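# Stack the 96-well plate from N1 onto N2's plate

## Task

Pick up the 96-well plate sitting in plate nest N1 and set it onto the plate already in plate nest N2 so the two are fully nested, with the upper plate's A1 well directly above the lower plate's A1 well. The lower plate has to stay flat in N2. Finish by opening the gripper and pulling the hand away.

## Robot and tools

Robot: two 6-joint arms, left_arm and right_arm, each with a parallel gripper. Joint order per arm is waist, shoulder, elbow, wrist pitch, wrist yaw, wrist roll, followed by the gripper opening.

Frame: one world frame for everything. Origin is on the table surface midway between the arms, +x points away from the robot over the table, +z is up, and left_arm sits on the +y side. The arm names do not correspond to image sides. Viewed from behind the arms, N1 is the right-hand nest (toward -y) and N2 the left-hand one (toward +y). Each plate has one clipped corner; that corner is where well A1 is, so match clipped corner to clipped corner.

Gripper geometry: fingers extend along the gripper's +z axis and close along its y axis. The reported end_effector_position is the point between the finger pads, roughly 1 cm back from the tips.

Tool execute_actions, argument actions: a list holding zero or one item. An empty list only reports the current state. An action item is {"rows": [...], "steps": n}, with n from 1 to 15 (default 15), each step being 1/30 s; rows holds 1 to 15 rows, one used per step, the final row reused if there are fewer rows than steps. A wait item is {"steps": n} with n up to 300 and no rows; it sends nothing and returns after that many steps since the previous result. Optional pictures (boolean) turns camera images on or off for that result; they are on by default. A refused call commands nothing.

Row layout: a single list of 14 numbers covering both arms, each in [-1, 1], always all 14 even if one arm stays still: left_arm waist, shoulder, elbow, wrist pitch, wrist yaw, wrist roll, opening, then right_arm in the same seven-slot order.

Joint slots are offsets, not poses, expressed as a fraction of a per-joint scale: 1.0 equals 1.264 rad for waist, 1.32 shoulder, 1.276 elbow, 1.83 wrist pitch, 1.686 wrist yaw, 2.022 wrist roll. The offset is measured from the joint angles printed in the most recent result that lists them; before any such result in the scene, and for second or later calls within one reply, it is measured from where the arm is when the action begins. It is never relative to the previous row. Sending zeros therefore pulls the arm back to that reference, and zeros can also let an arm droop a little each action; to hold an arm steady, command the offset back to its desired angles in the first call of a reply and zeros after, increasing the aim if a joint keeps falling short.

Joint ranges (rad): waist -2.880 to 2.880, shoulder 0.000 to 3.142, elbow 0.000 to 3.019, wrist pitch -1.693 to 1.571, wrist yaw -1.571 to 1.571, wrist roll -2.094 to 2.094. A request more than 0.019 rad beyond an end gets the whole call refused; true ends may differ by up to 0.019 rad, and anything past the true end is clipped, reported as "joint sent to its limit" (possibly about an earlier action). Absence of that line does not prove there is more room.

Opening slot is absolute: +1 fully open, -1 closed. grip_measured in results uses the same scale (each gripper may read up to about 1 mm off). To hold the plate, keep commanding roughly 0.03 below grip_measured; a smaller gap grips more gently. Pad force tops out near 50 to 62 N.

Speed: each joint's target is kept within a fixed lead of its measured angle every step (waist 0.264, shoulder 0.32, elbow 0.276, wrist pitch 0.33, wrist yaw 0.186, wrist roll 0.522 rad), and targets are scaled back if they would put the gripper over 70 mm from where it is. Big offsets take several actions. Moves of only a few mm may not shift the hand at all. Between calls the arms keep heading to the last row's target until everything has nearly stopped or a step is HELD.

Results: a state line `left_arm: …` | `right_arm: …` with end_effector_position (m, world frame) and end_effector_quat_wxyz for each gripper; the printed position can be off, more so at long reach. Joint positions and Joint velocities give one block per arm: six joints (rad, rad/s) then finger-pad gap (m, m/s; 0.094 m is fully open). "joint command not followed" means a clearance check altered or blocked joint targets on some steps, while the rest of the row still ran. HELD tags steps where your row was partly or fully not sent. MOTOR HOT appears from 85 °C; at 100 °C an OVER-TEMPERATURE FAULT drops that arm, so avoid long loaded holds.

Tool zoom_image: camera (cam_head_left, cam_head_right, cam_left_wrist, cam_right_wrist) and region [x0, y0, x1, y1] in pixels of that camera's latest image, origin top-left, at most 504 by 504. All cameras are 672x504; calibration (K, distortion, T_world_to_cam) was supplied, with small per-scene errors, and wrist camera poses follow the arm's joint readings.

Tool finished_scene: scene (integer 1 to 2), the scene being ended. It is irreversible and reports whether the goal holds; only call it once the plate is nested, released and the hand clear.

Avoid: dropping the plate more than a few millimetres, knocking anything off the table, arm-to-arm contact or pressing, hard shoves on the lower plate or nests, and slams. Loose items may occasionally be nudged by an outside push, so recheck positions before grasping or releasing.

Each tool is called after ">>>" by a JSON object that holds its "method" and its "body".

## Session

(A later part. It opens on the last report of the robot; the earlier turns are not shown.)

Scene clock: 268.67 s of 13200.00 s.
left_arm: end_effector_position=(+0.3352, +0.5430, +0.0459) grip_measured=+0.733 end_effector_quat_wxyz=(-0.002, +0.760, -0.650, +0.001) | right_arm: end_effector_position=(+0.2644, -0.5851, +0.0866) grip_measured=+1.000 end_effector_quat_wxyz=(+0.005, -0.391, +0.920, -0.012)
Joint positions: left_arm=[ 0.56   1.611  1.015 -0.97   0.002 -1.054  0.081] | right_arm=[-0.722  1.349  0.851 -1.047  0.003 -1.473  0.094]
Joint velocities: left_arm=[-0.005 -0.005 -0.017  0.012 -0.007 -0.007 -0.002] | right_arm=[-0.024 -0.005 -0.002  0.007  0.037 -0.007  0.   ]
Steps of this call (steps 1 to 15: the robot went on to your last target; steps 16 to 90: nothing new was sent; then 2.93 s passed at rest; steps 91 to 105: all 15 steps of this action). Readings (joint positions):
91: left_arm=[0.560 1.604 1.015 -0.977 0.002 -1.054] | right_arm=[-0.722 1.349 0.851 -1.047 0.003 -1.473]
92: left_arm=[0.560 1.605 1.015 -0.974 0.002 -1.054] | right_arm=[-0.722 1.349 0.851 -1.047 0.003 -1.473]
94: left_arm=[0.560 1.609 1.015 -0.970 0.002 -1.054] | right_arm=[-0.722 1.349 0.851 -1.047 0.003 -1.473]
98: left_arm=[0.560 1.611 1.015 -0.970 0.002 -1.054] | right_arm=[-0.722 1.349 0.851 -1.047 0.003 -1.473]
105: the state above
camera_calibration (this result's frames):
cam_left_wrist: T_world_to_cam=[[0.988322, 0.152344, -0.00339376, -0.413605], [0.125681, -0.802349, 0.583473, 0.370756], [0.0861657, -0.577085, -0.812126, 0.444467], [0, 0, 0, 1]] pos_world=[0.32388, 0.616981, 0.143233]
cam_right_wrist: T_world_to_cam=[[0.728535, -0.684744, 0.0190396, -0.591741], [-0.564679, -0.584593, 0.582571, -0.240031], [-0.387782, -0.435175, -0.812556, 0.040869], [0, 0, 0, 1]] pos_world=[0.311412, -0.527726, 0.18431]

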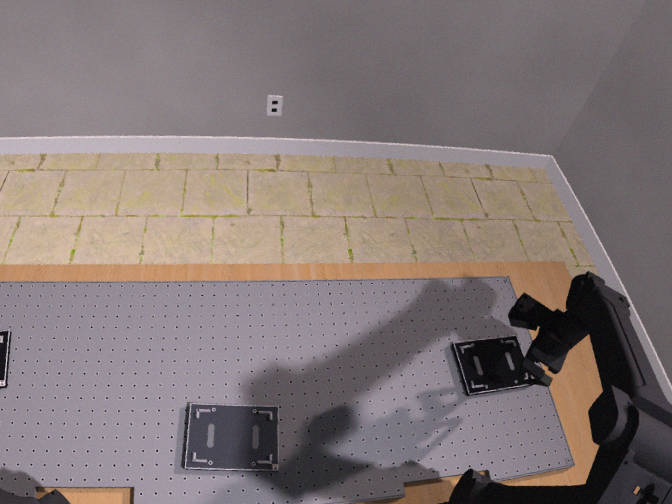

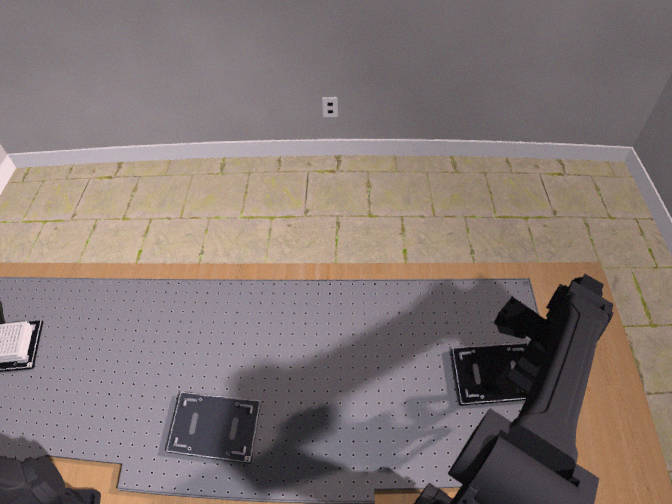

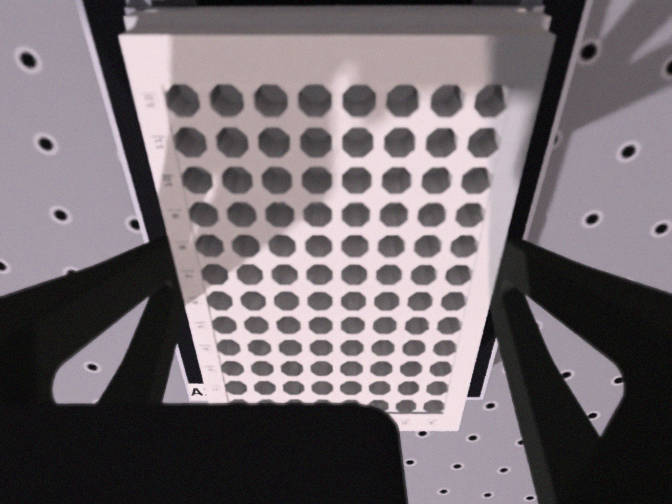

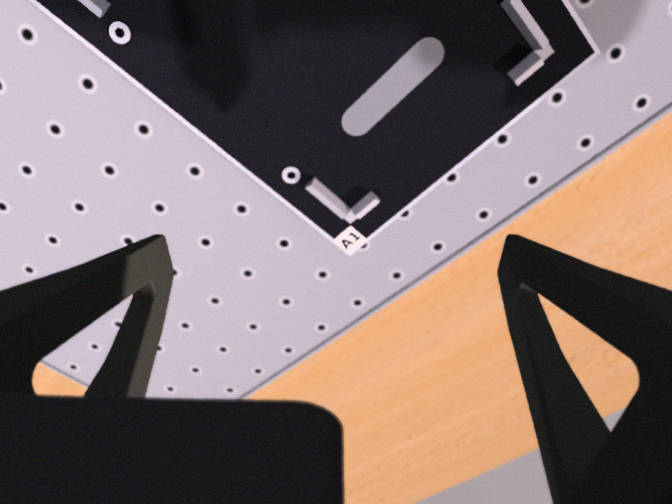

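>>> {"method": "execute_actions", "body": {"actions": [{"rows":[[-0.007,0,0,-0.011,0,0,0.7,0,0,0,0,0,0,1]]}]}}

>>> {"method": "zoom_image", "body": {"camera": "cam_left_wrist", "region": [480,0,600,60]}}

>>> {"method": "zoom_image", "body": {"camera": "cam_left_wrist", "region": [80,0,200,60]}}

Scene clock: 273.67 s of 13200.00 s.
left_arm: end_effector_position=(+0.3345, +0.5424, +0.0459) grip_measured=+0.733 end_effector_quat_wxyz=(-0.000, +0.760, -0.650, +0.001) | right_arm: end_effector_position=(+0.2644, -0.5851, +0.0866) grip_measured=+1.000 end_effector_quat_wxyz=(+0.005, -0.391, +0.920, -0.012)
Joint positions: left_arm=[ 0.56   1.611  1.015 -0.974  0.002 -1.054  0.081] | right_arm=[-0.722  1.349  0.851 -1.047  0.003 -1.473  0.094]
Joint velocities: left_arm=[-0.015  0.024  0.002 -0.012  0.022 -0.051 -0.001] | right_arm=[-0.015 -0.015 -0.002 -0.012 -0.051  0.051  0.   ]
Steps of this call (steps 1 to 15: the robot went on to your last target; steps 16 to 90: nothing new was sent; then 1.50 s passed at rest; steps 91 to 105: all 15 steps of this action). Readings (joint positions):
91: left_arm=[0.560 1.611 1.015 -0.972 0.002 -1.054] | right_arm=[-0.722 1.349 0.851 -1.047 0.003 -1.473]
92: left_arm=[0.560 1.611 1.015 -0.973 0.002 -1.054] | right_arm=[-0.722 1.349 0.851 -1.047 0.003 -1.473]
94: left_arm=[0.560 1.611 1.015 -0.974 0.002 -1.054] | right_arm=[-0.722 1.349 0.851 -1.047 0.003 -1.473]
98: left_arm=[0.560 1.611 1.015 -0.974 0.002 -1.054] | right_arm=[-0.722 1.349 0.851 -1.047 0.003 -1.473]
105: the state above
camera_calibration (this result's frames):
cam_left_wrist: T_world_to_cam=[[0.988307, 0.152332, -0.00670611, -0.412627], [0.127425, -0.800961, 0.584999, 0.368975], [0.0837428, -0.579013, -0.811006, 0.445996], [0, 0, 0, 1]] pos_world=[0.323436, 0.616628, 0.143089]
cam_right_wrist: T_world_to_cam=[[0.728535, -0.684744, 0.0190396, -0.591741], [-0.564679, -0.584593, 0.582571, -0.240031], [-0.387782, -0.435175, -0.812556, 0.040869], [0, 0, 0, 1]] pos_world=[0.311412, -0.527726, 0.18431]

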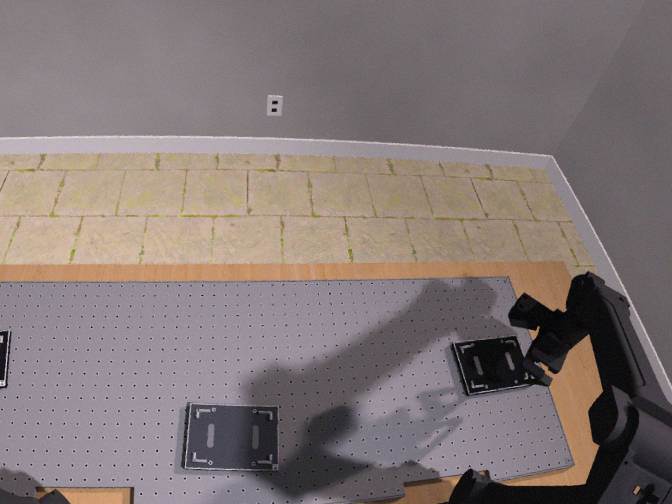

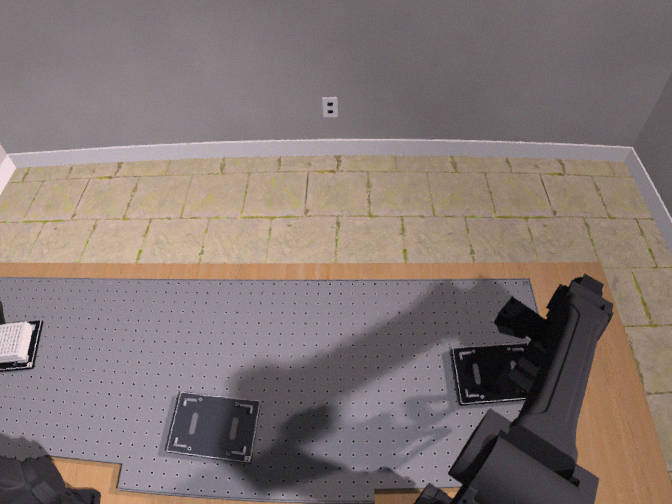

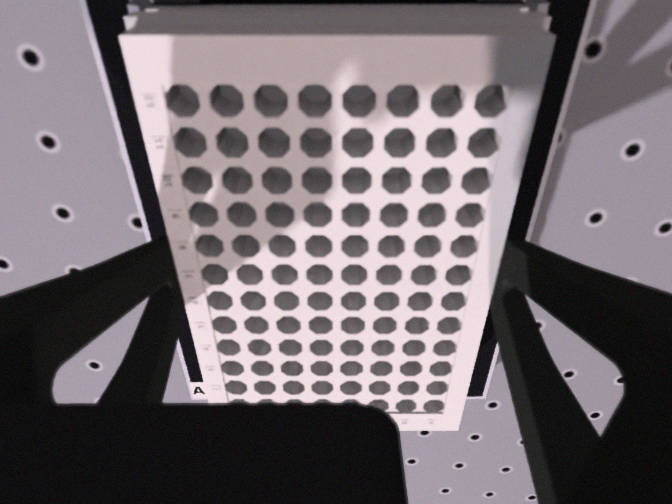

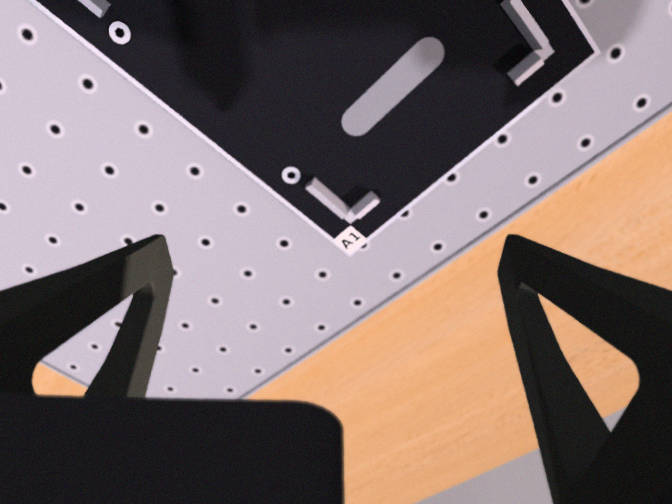

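Region (480, 0, 600, 60) of cam_left_wrist's 672x504 image, scaled by 4.200, with more detail than that image has.

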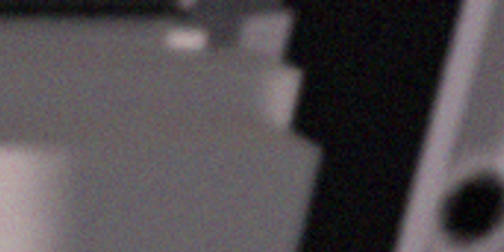

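Region (80, 0, 200, 60) of cam_left_wrist's 672x504 image, scaled by 4.200, with more detail than that image has.

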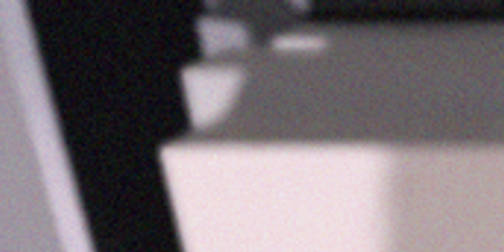

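>>> {"method": "execute_actions", "body": {"actions": [{"rows":[[-0.0095,0,0,-0.008,0,0,0.7,0,0,0,0,0,0,1]]}]}}

>>> {"method": "zoom_image", "body": {"camera": "cam_left_wrist", "region": [480,0,600,60]}}

>>> {"method": "zoom_image", "body": {"camera": "cam_left_wrist", "region": [80,0,200,60]}}

Scene clock: 279.03 s of 13200.00 s.
left_arm: end_effector_position=(+0.3347, +0.5422, +0.0459) grip_measured=+0.733 end_effector_quat_wxyz=(-0.000, +0.760, -0.650, +0.001) | right_arm: end_effector_position=(+0.2644, -0.5851, +0.0866) grip_measured=+1.000 end_effector_quat_wxyz=(+0.005, -0.391, +0.920, -0.012)
Joint positions: left_arm=[ 0.559  1.611  1.015 -0.974  0.001 -1.054  0.081] | right_arm=[-0.722  1.349  0.851 -1.047  0.003 -1.473  0.094]
Joint velocities: left_arm=[-0.015 -0.005 -0.007  0.017  0.051 -0.051 -0.   ] | right_arm=[-0.015 -0.005  0.002 -0.012  0.037  0.022  0.   ]
Steps of this call (steps 1 to 15: the robot went on to your last target; steps 16 to 90: nothing new was sent; then 1.87 s passed at rest; steps 91 to 105: all 15 steps of this action). Readings (joint positions):
91: left_arm=[0.560 1.611 1.015 -0.974 0.002 -1.054] | right_arm=[-0.722 1.349 0.851 -1.047 0.003 -1.473]
92: left_arm=[0.559 1.611 1.015 -0.974 0.001 -1.054] | right_arm=[-0.722 1.349 0.851 -1.047 0.003 -1.473]
94: left_arm=[0.559 1.611 1.015 -0.974 0.001 -1.054] | right_arm=[-0.722 1.349 0.851 -1.047 0.003 -1.473]
98: left_arm=[0.559 1.611 1.015 -0.974 0.001 -1.054] | right_arm=[-0.722 1.349 0.851 -1.047 0.003 -1.473]
105: the state above
camera_calibration (this result's frames):
cam_left_wrist: T_world_to_cam=[[0.988421, 0.15158, -0.00689533, -0.412375], [0.126953, -0.801233, 0.584729, 0.369112], [0.0831088, -0.578834, -0.811199, 0.445991], [0, 0, 0, 1]] pos_world=[0.323674, 0.616407, 0.143113]
cam_right_wrist: T_world_to_cam=[[0.728535, -0.684744, 0.0190396, -0.591741], [-0.564679, -0.584593, 0.582571, -0.240031], [-0.387782, -0.435175, -0.812556, 0.040869], [0, 0, 0, 1]] pos_world=[0.311412, -0.527726, 0.18431]

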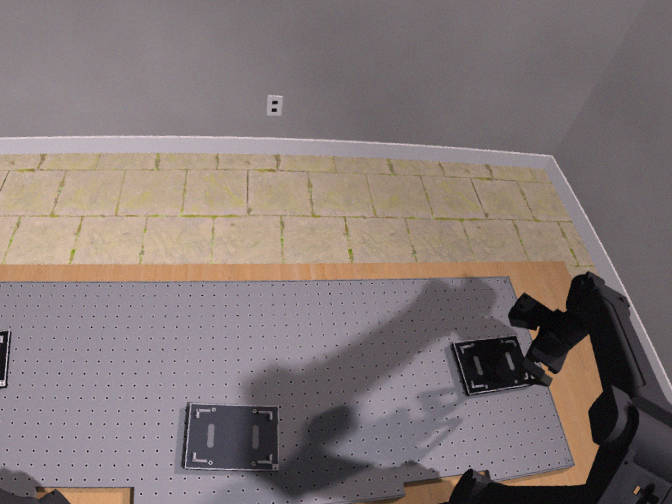

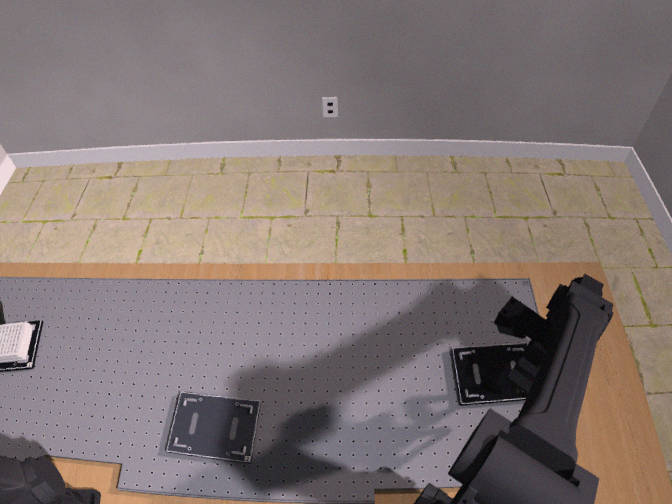

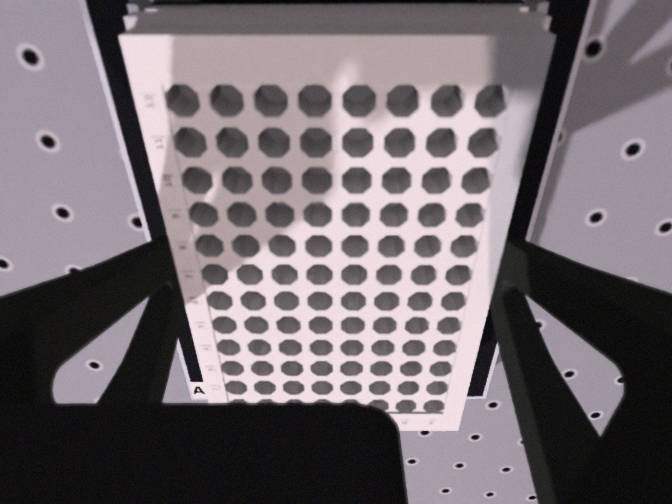

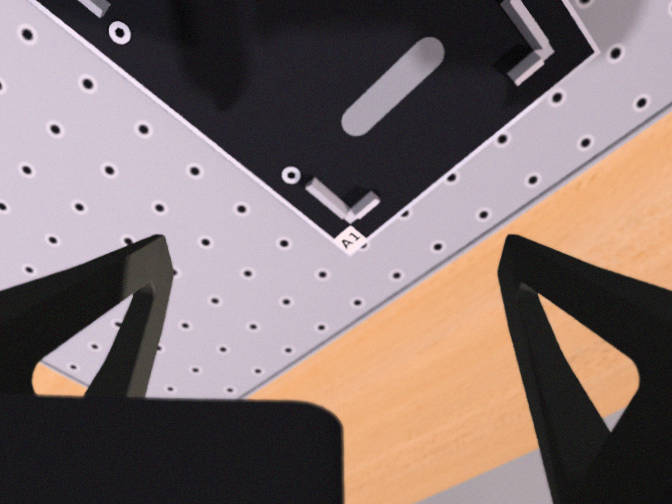

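Region (480, 0, 600, 60) of cam_left_wrist's 672x504 image, scaled by 4.200, with more detail than that image has.

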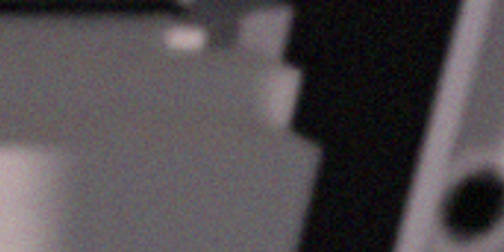

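Region (80, 0, 200, 60) of cam_left_wrist's 672x504 image, scaled by 4.200, with more detail than that image has.

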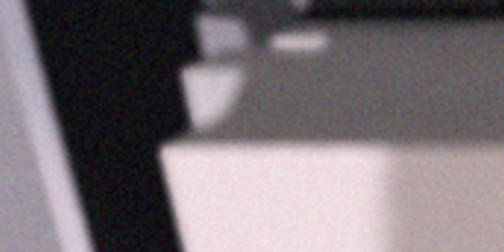

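>>> {"method": "execute_actions", "body": {"actions": [{"rows":[[-0.014,0,0,-0.009,0,0,0.7,0,0,0,0,0,0,1]]}]}}

>>> {"method": "zoom_image", "body": {"camera": "cam_left_wrist", "region": [480,0,600,60]}}

>>> {"method": "zoom_image", "body": {"camera": "cam_left_wrist", "region": [80,0,200,60]}}

Scene clock: 283.63 s of 13200.00 s.
left_arm: end_effector_position=(+0.3350, +0.5408, +0.0459) grip_measured=+0.733 end_effector_quat_wxyz=(+0.001, +0.758, -0.652, -0.001) | right_arm: end_effector_position=(+0.2644, -0.5851, +0.0866) grip_measured=+1.000 end_effector_quat_wxyz=(+0.005, -0.391, +0.920, -0.012)
Joint positions: left_arm=[ 0.555  1.611  1.015 -0.976 -0.002 -1.054  0.081] | right_arm=[-0.722  1.349  0.851 -1.047  0.003 -1.473  0.094]
Joint velocities: left_arm=[-0.005 -0.015  0.002  0.007 -0.051  0.007 -0.   ] | right_arm=[-0.015 -0.005 -0.002 -0.022  0.022  0.022  0.   ]
Steps of this call (steps 1 to 15: the robot went on to your last target; steps 16 to 90: nothing new was sent; then 1.10 s passed at rest; steps 91 to 105: all 15 steps of this action). Readings (joint positions):
91: left_arm=[0.559 1.611 1.015 -0.975 0.001 -1.054] | right_arm=[-0.722 1.349 0.851 -1.047 0.003 -1.473]
92: left_arm=[0.558 1.611 1.015 -0.975 0.001 -1.054] | right_arm=[-0.722 1.349 0.851 -1.047 0.003 -1.473]
94: left_arm=[0.555 1.611 1.015 -0.976 -0.001 -1.054] | right_arm=[-0.722 1.349 0.851 -1.047 0.003 -1.473]
98: left_arm=[0.555 1.611 1.015 -0.976 -0.002 -1.054] | right_arm=[-0.722 1.349 0.851 -1.047 0.003 -1.473]
105: the state above
camera_calibration (this result's frames):
cam_left_wrist: T_world_to_cam=[[0.989017, 0.147439, -0.0103964, -0.410297], [0.125742, -0.802332, 0.583482, 0.369066], [0.0776866, -0.578381, -0.812059, 0.446808], [0, 0, 0, 1]] pos_world=[0.324672, 0.615033, 0.143226]
cam_right_wrist: T_world_to_cam=[[0.728535, -0.684744, 0.0190396, -0.591741], [-0.564679, -0.584593, 0.582571, -0.240031], [-0.387782, -0.435175, -0.812556, 0.040869], [0, 0, 0, 1]] pos_world=[0.311412, -0.527726, 0.18431]

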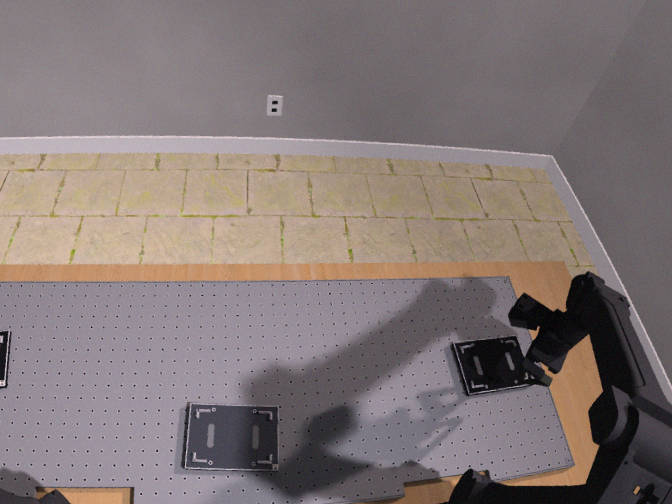

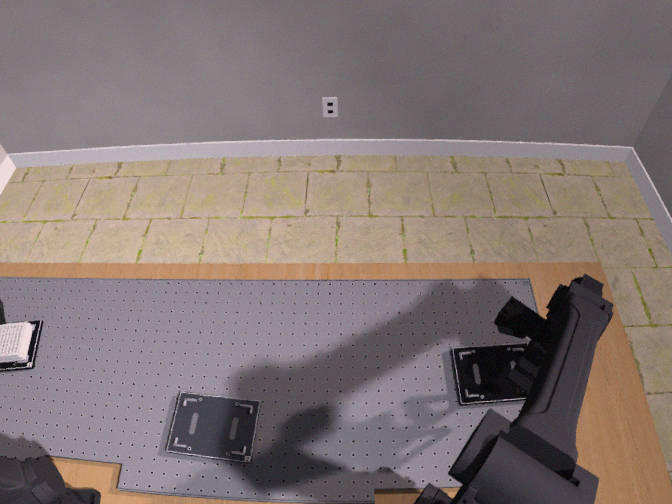

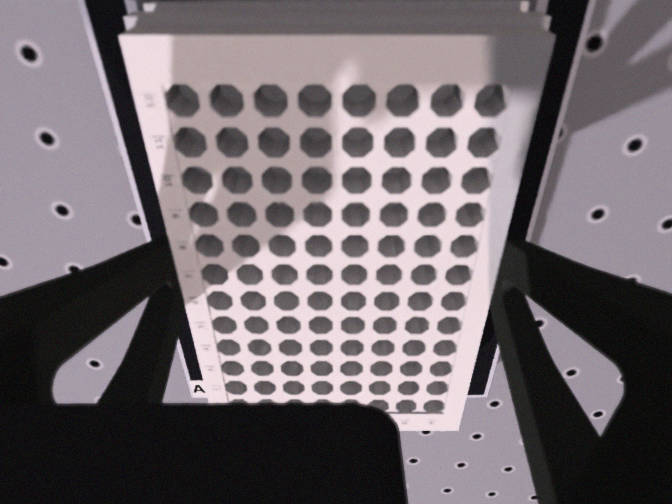

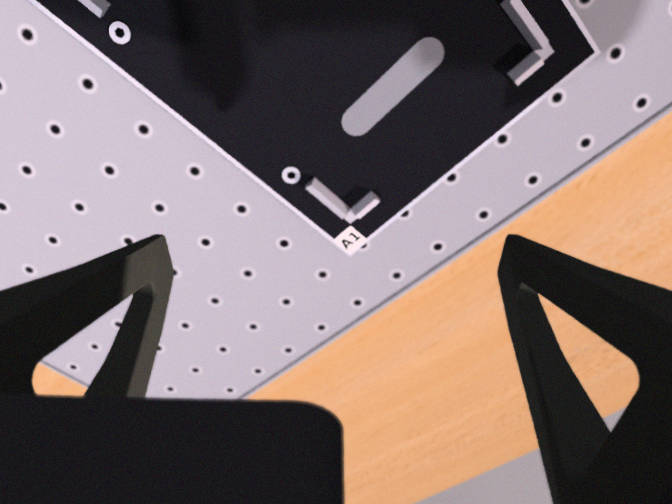

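Region (480, 0, 600, 60) of cam_left_wrist's 672x504 image, scaled by 4.200, with more detail than that image has.

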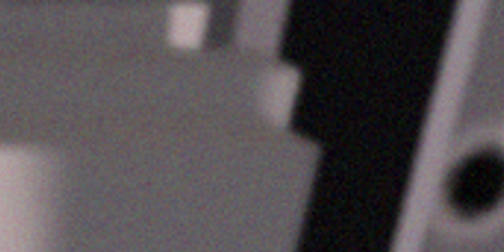

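Region (80, 0, 200, 60) of cam_left_wrist's 672x504 image, scaled by 4.200, with more detail than that image has.

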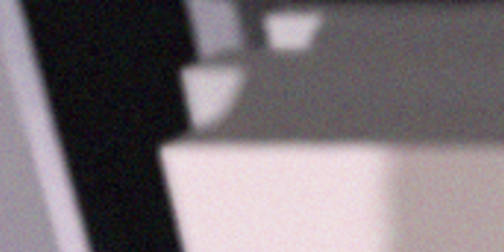

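>>> {"method": "execute_actions", "body": {"actions": [{"rows":[[0,0,0,0,0,0,0.72,0,0,0,0,0,0,1],[0,0,0,0,0,0,0.73,0,0,0,0,0,0,1],[0,0,0,0,0,0,0.74,0,0,0,0,0,0,1],[0,0,0,0,0,0,0.75,0,0,0,0,0,0,1],[0,0,0,0,0,0,0.76,0,0,0,0,0,0,1],[0,0,0,0,0,0,0.78,0,0,0,0,0,0,1],[0,0,0,0,0,0,0.85,0,0,0,0,0,0,1],[0,0,0,0,0,0,1,0,0,0,0,0,0,1]]}]}}

>>> {"method": "zoom_image", "body": {"camera": "cam_left_wrist", "region": [480,0,600,60]}}

>>> {"method": "zoom_image", "body": {"camera": "cam_left_wrist", "region": [80,0,200,60]}}

>>> {"method": "zoom_image", "body": {"camera": "cam_head_right", "region": [0,310,60,370]}}

Scene clock: 291.83 s of 13200.00 s.
left_arm: end_effector_position=(+0.3349, +0.5410, +0.0459) grip_measured=+0.998 end_effector_quat_wxyz=(+0.000, +0.758, -0.652, -0.001) | right_arm: end_effector_position=(+0.2644, -0.5851, +0.0866) grip_measured=+1.000 end_effector_quat_wxyz=(+0.005, -0.391, +0.920, -0.012)
Joint positions: left_arm=[ 0.555  1.611  1.015 -0.976 -0.003 -1.054  0.094] | right_arm=[-0.722  1.349  0.851 -1.047  0.003 -1.473  0.094]
Joint velocities: left_arm=[-0.005  0.005 -0.002 -0.007  0.007 -0.022 -0.001] | right_arm=[ 0.015  0.005  0.017  0.022 -0.037  0.066  0.   ]
Steps of this call (steps 1 to 15: the robot went on to your last target; steps 16 to 90: nothing new was sent; then 4.70 s passed at rest; steps 91 to 105: all 15 steps of this action). Readings (joint positions):
91: left_arm=[0.555 1.611 1.015 -0.976 -0.002 -1.054] | right_arm=[-0.722 1.349 0.851 -1.047 0.003 -1.473]
92: left_arm=[0.555 1.611 1.015 -0.976 -0.003 -1.054] | right_arm=[-0.722 1.349 0.851 -1.047 0.003 -1.473]
94: left_arm=[0.555 1.611 1.015 -0.976 -0.003 -1.054] | right_arm=[-0.722 1.349 0.851 -1.047 0.003 -1.473]
98: left_arm=[0.555 1.611 1.015 -0.976 -0.003 -1.054] | right_arm=[-0.722 1.349 0.851 -1.047 0.003 -1.473]
105: the state above
camera_calibration (this result's frames):
cam_left_wrist: T_world_to_cam=[[0.989012, 0.147444, -0.0107748, -0.410216], [0.126017, -0.802682, 0.582942, 0.369281], [0.0773026, -0.577894, -0.812442, 0.446757], [0, 0, 0, 1]] pos_world=[0.324637, 0.615077, 0.143275]
cam_right_wrist: T_world_to_cam=[[0.728535, -0.684744, 0.0190396, -0.591741], [-0.564679, -0.584593, 0.582571, -0.240031], [-0.387782, -0.435175, -0.812556, 0.040869], [0, 0, 0, 1]] pos_world=[0.311412, -0.527726, 0.18431]

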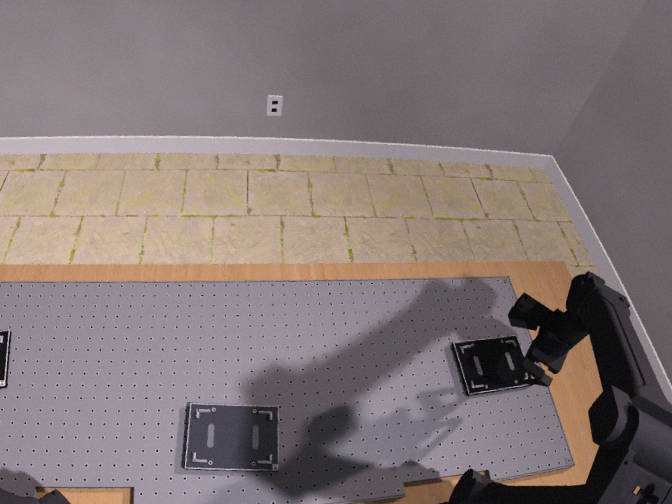

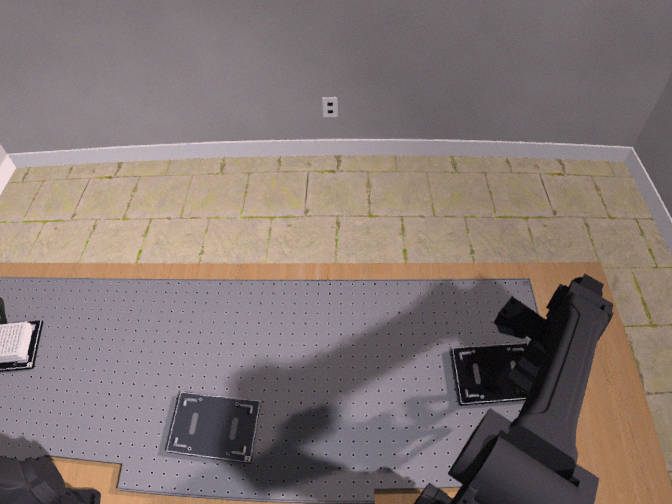

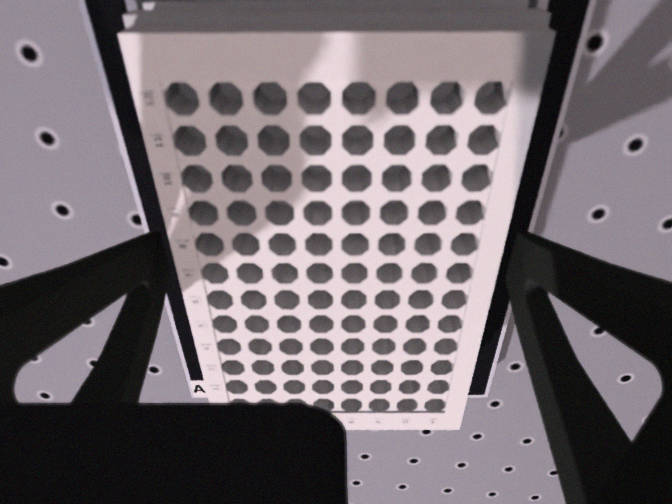

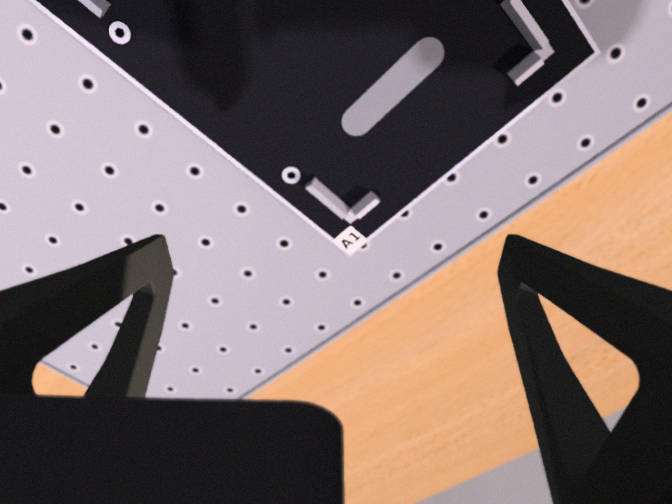

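Region (480, 0, 600, 60) of cam_left_wrist's 672x504 image, scaled by 4.200, with more detail than that image has.

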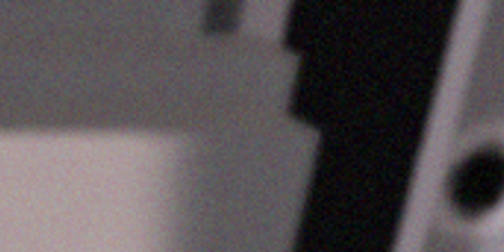

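Region (80, 0, 200, 60) of cam_left_wrist's 672x504 image, scaled by 4.200, with more detail than that image has.

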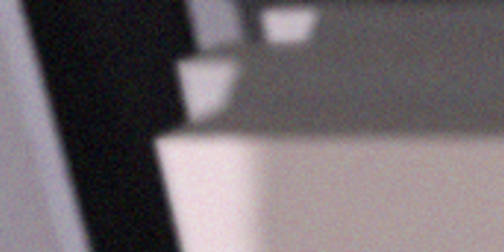

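Region (0, 310, 60, 370) of cam_head_right's 672x504 image, scaled by 8.400, with more detail than that image has.

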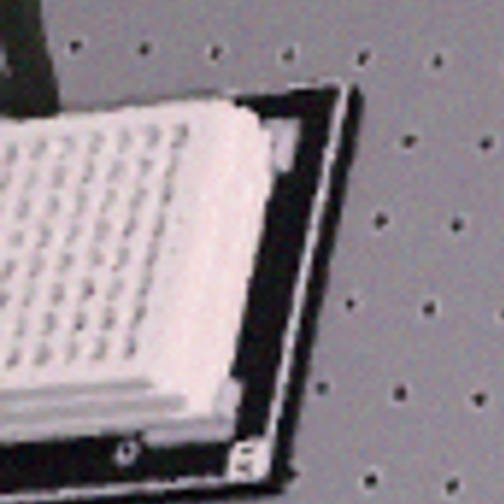

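>>> {"method": "execute_actions", "body": {"actions": [{"rows":[[0,-0.015,0.03,-0.01,0,0,1,0,0,0,0,0,0,1],[0,-0.02,0.035,-0.015,0,0,1,0,0,0,0,0,0,1],[0,-0.025,0.04,-0.02,0,0,1,0,0,0,0,0,0,1],[0,-0.03,0.045,-0.03,0,0,1,0,0,0,0,0,0,1],[0,-0.035,0.05,-0.04,0,0,1,0,0,0,0,0,0,1],[0,-0.04,0.055,-0.05,0,0,1,0,0,0,0,0,0,1]]}]}}

>>> {"method": "execute_actions", "body": {"actions": [{"rows":[[0.05,0,0.03,0,0,0.03,1,0,0,0,0,0,0,1],[0.1,0,0.03,0,0,0.06,1,0,0,0,0,0,0,1],[0.15,0,0.03,0,0,0.1,1,0,0,0,0,0,0,1],[0.22,0,0.03,0,0,0.14,1,0,0,0,0,0,0,1]]}], "pictures": false}}

>>> {"method": "execute_actions", "body": {"actions": [{"steps":15}]}}

Scene clock: 304.50 s of 13200.00 s.
left_arm: end_effector_position=(+0.3328, +0.5393, +0.0735) grip_measured=+0.999 end_effector_quat_wxyz=(+0.002, +0.758, -0.652, -0.002) | right_arm: end_effector_position=(+0.2644, -0.5851, +0.0866) grip_measured=+1.000 end_effector_quat_wxyz=(+0.005, -0.391, +0.920, -0.012)
Joint positions: left_arm=[ 0.555  1.565  1.044 -1.053 -0.003 -1.054  0.094] | right_arm=[-0.722  1.349  0.851 -1.047  0.003 -1.473  0.094]
Joint velocities: left_arm=[-0.005 -0.005  0.002 -0.007 -0.022  0.007 -0.001] | right_arm=[-0.005 -0.005  0.007  0.002  0.007 -0.037  0.   ]
Steps of this call (steps 1 to 15: the robot went on to your last target; steps 16 to 90: nothing new was sent; then 9.17 s passed at rest; steps 91 to 105: all 15 steps of this action). Readings (joint positions):
91: left_arm=[0.555 1.611 1.015 -0.977 -0.003 -1.054] | right_arm=[-0.722 1.349 0.851 -1.047 0.003 -1.473]
92: left_arm=[0.555 1.610 1.015 -0.980 -0.003 -1.054] | right_arm=[-0.722 1.349 0.851 -1.047 0.003 -1.473]
94: left_arm=[0.555 1.606 1.016 -0.996 -0.003 -1.054] | right_arm=[-0.722 1.349 0.851 -1.047 0.003 -1.473]
98: left_arm=[0.555 1.586 1.031 -1.043 -0.003 -1.054] | right_arm=[-0.722 1.349 0.851 -1.047 0.003 -1.473]
105: the state above
camera_calibration (this result's frames):
cam_left_wrist: T_world_to_cam=[[0.988991, 0.147427, -0.0127621, -0.407409], [0.127066, -0.801856, 0.58385, 0.35124], [0.0758422, -0.579044, -0.811761, 0.469456], [0, 0, 0, 1]] pos_world=[0.322688, 0.613543, 0.170816]
cam_right_wrist: T_world_to_cam=[[0.728535, -0.684744, 0.0190396, -0.591741], [-0.564679, -0.584593, 0.582571, -0.240031], [-0.387782, -0.435175, -0.812556, 0.040869], [0, 0, 0, 1]] pos_world=[0.311412, -0.527726, 0.18431]

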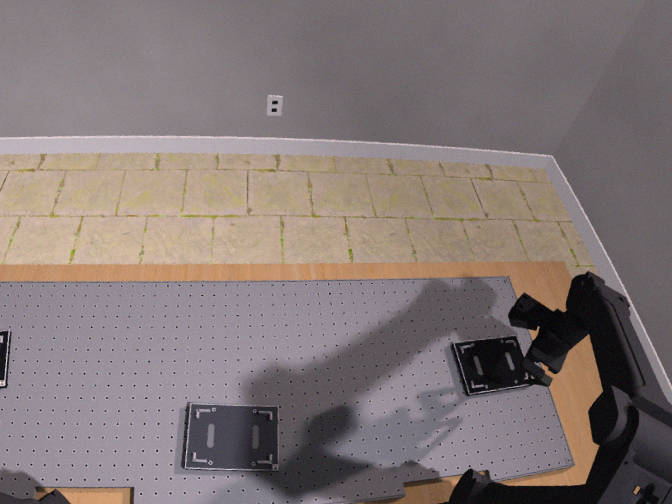

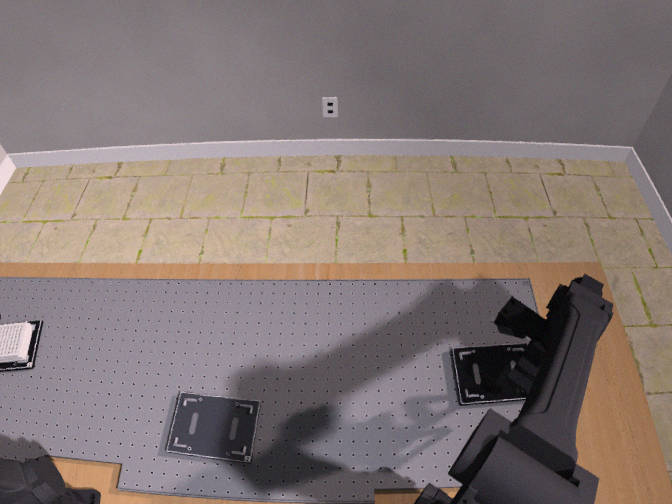

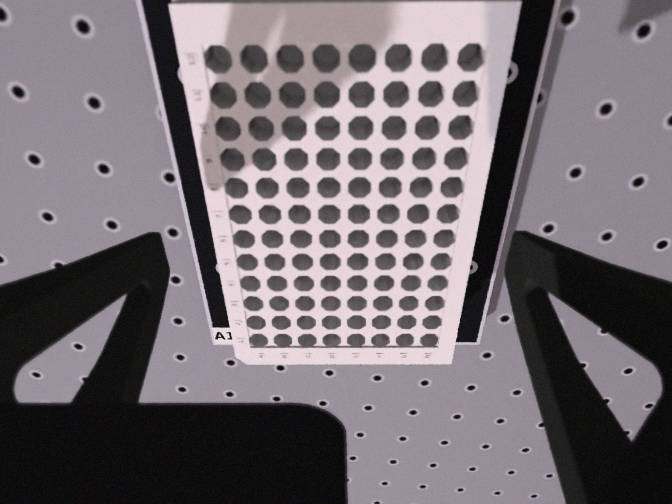

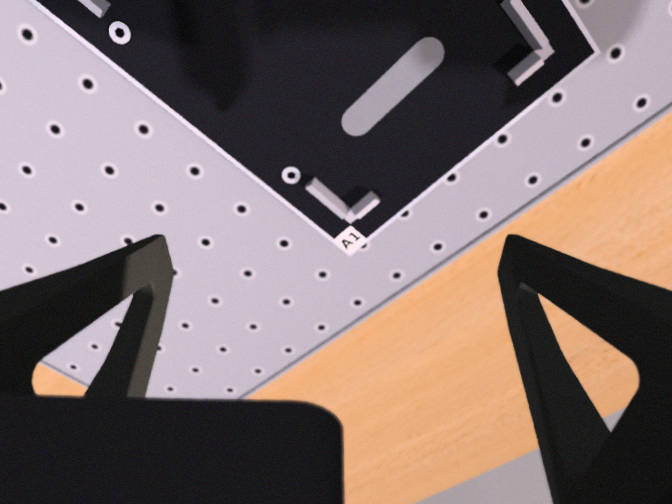

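Scene clock: 305.00 s of 13200.00 s.
left_arm: end_effector_position=(+0.2393, +0.6264, +0.0735) grip_measured=+0.999 end_effector_quat_wxyz=(+0.002, +0.776, -0.630, -0.003) | right_arm: end_effector_position=(+0.2644, -0.5851, +0.0866) grip_measured=+1.000 end_effector_quat_wxyz=(+0.005, -0.391, +0.920, -0.012)
Joint positions: left_arm=[ 0.861  1.565  1.044 -1.053 -0.006 -0.805  0.094] | right_arm=[-0.722  1.349  0.851 -1.047  0.003 -1.473  0.094]
Joint velocities: left_arm=[-0.317 -0.005 -0.002  0.002 -0.022  0.095  0.   ] | right_arm=[-0.005  0.024 -0.007 -0.022  0.11   0.007  0.   ]
Steps of this call (steps 1 to 15: all 15 steps of this action). Readings (joint positions):
1: left_arm=[0.559 1.565 1.044 -1.053 -0.002 -1.047] | right_arm=[-0.722 1.349 0.851 -1.047 0.003 -1.473]
2: left_arm=[0.571 1.565 1.044 -1.053 -0.000 -1.028] | right_arm=[-0.722 1.349 0.851 -1.047 0.003 -1.473]
4: left_arm=[0.630 1.565 1.044 -1.053 0.001 -0.972] | right_arm=[-0.722 1.349 0.851 -1.047 0.003 -1.473]
8: left_arm=[0.814 1.565 1.044 -1.053 -0.003 -0.868] | right_arm=[-0.722 1.349 0.851 -1.047 0.003 -1.473]
15: the state above

Scene clock: 305.50 s of 13200.00 s.
left_arm: end_effector_position=(+0.2505, +0.6185, +0.0735) grip_measured=+0.999 end_effector_quat_wxyz=(+0.002, +0.760, -0.650, -0.002) | right_arm: end_effector_position=(+0.2644, -0.5851, +0.0866) grip_measured=+1.000 end_effector_quat_wxyz=(+0.005, -0.391, +0.920, -0.012)
Joint positions: left_arm=[ 0.829  1.565  1.044 -1.053 -0.004 -0.787  0.094] | right_arm=[-0.722  1.349  0.851 -1.047  0.003 -1.473  0.094]
Joint velocities: left_arm=[-0.005 -0.015  0.007 -0.017 -0.081 -0.007  0.   ] | right_arm=[ 0.005  0.005 -0.002  0.007  0.007  0.007  0.   ]
Steps of this call (steps 1 to 15: the robot went on to your last target). Readings (joint positions):
1: left_arm=[0.850 1.565 1.044 -1.053 -0.005 -0.801] | right_arm=[-0.722 1.349 0.851 -1.047 0.003 -1.473]
2: left_arm=[0.841 1.565 1.044 -1.053 -0.005 -0.798] | right_arm=[-0.722 1.349 0.851 -1.047 0.003 -1.473]
4: left_arm=[0.831 1.565 1.044 -1.053 -0.004 -0.794] | right_arm=[-0.722 1.349 0.851 -1.047 0.003 -1.473]
8: left_arm=[0.829 1.565 1.044 -1.053 -0.004 -0.789] | right_arm=[-0.722 1.349 0.851 -1.047 0.003 -1.473]
15: the state above
camera_calibration (this result's frames):
cam_left_wrist: T_world_to_cam=[[0.988001, 0.153832, -0.0137785, -0.341382], [0.132834, -0.800838, 0.583963, 0.423149], [0.0787976, -0.578786, -0.811663, 0.520674], [0, 0, 0, 1]] pos_world=[0.240049, 0.692748, 0.170804]
cam_right_wrist: T_world_to_cam=[[0.728535, -0.684744, 0.0190396, -0.591741], [-0.564679, -0.584593, 0.582571, -0.240031], [-0.387782, -0.435175, -0.812556, 0.040869], [0, 0, 0, 1]] pos_world=[0.311412, -0.527726, 0.18431]

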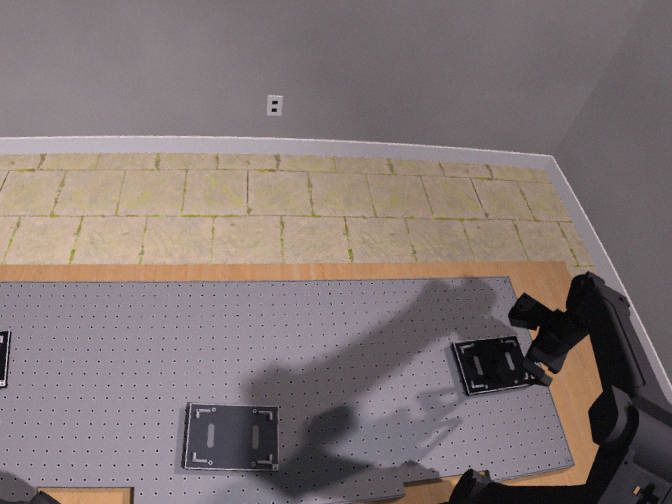

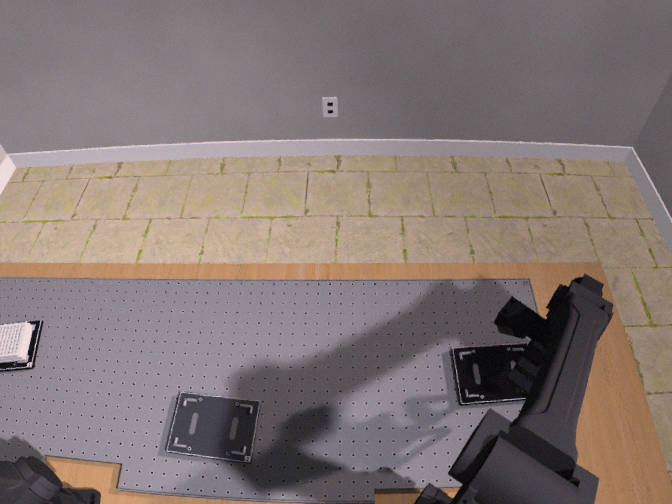

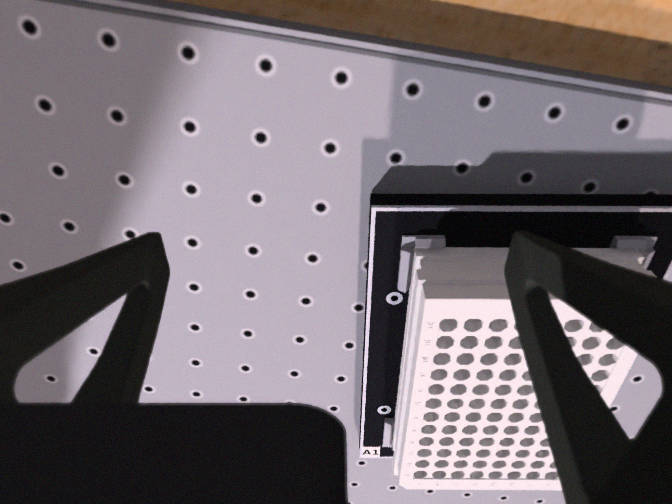

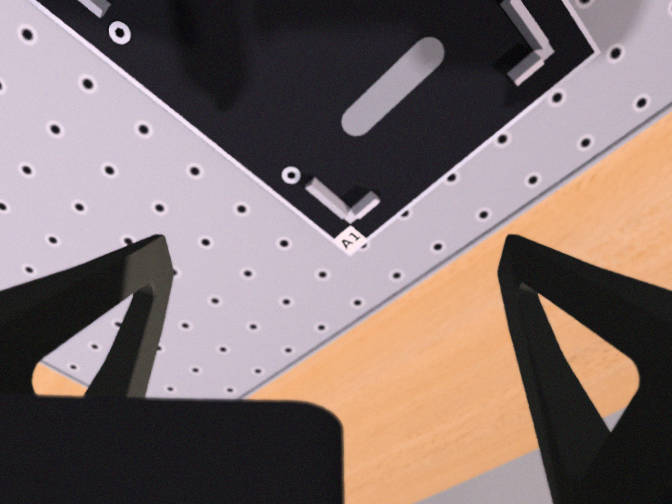

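>>> {"method": "zoom_image", "body": {"camera": "cam_left_wrist", "region": [390,225,510,315]}}

Region (390, 225, 510, 315) of cam_left_wrist's 672x504 image, scaled by 4.200, with more detail than that image has; it fills the top 378 rows of this view, and the rest is white.

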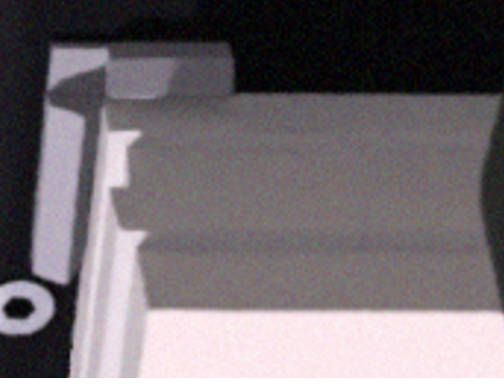

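>>> {"method": "finished_scene", "body": {"scene": 2}}

The scene is finished: the task was done.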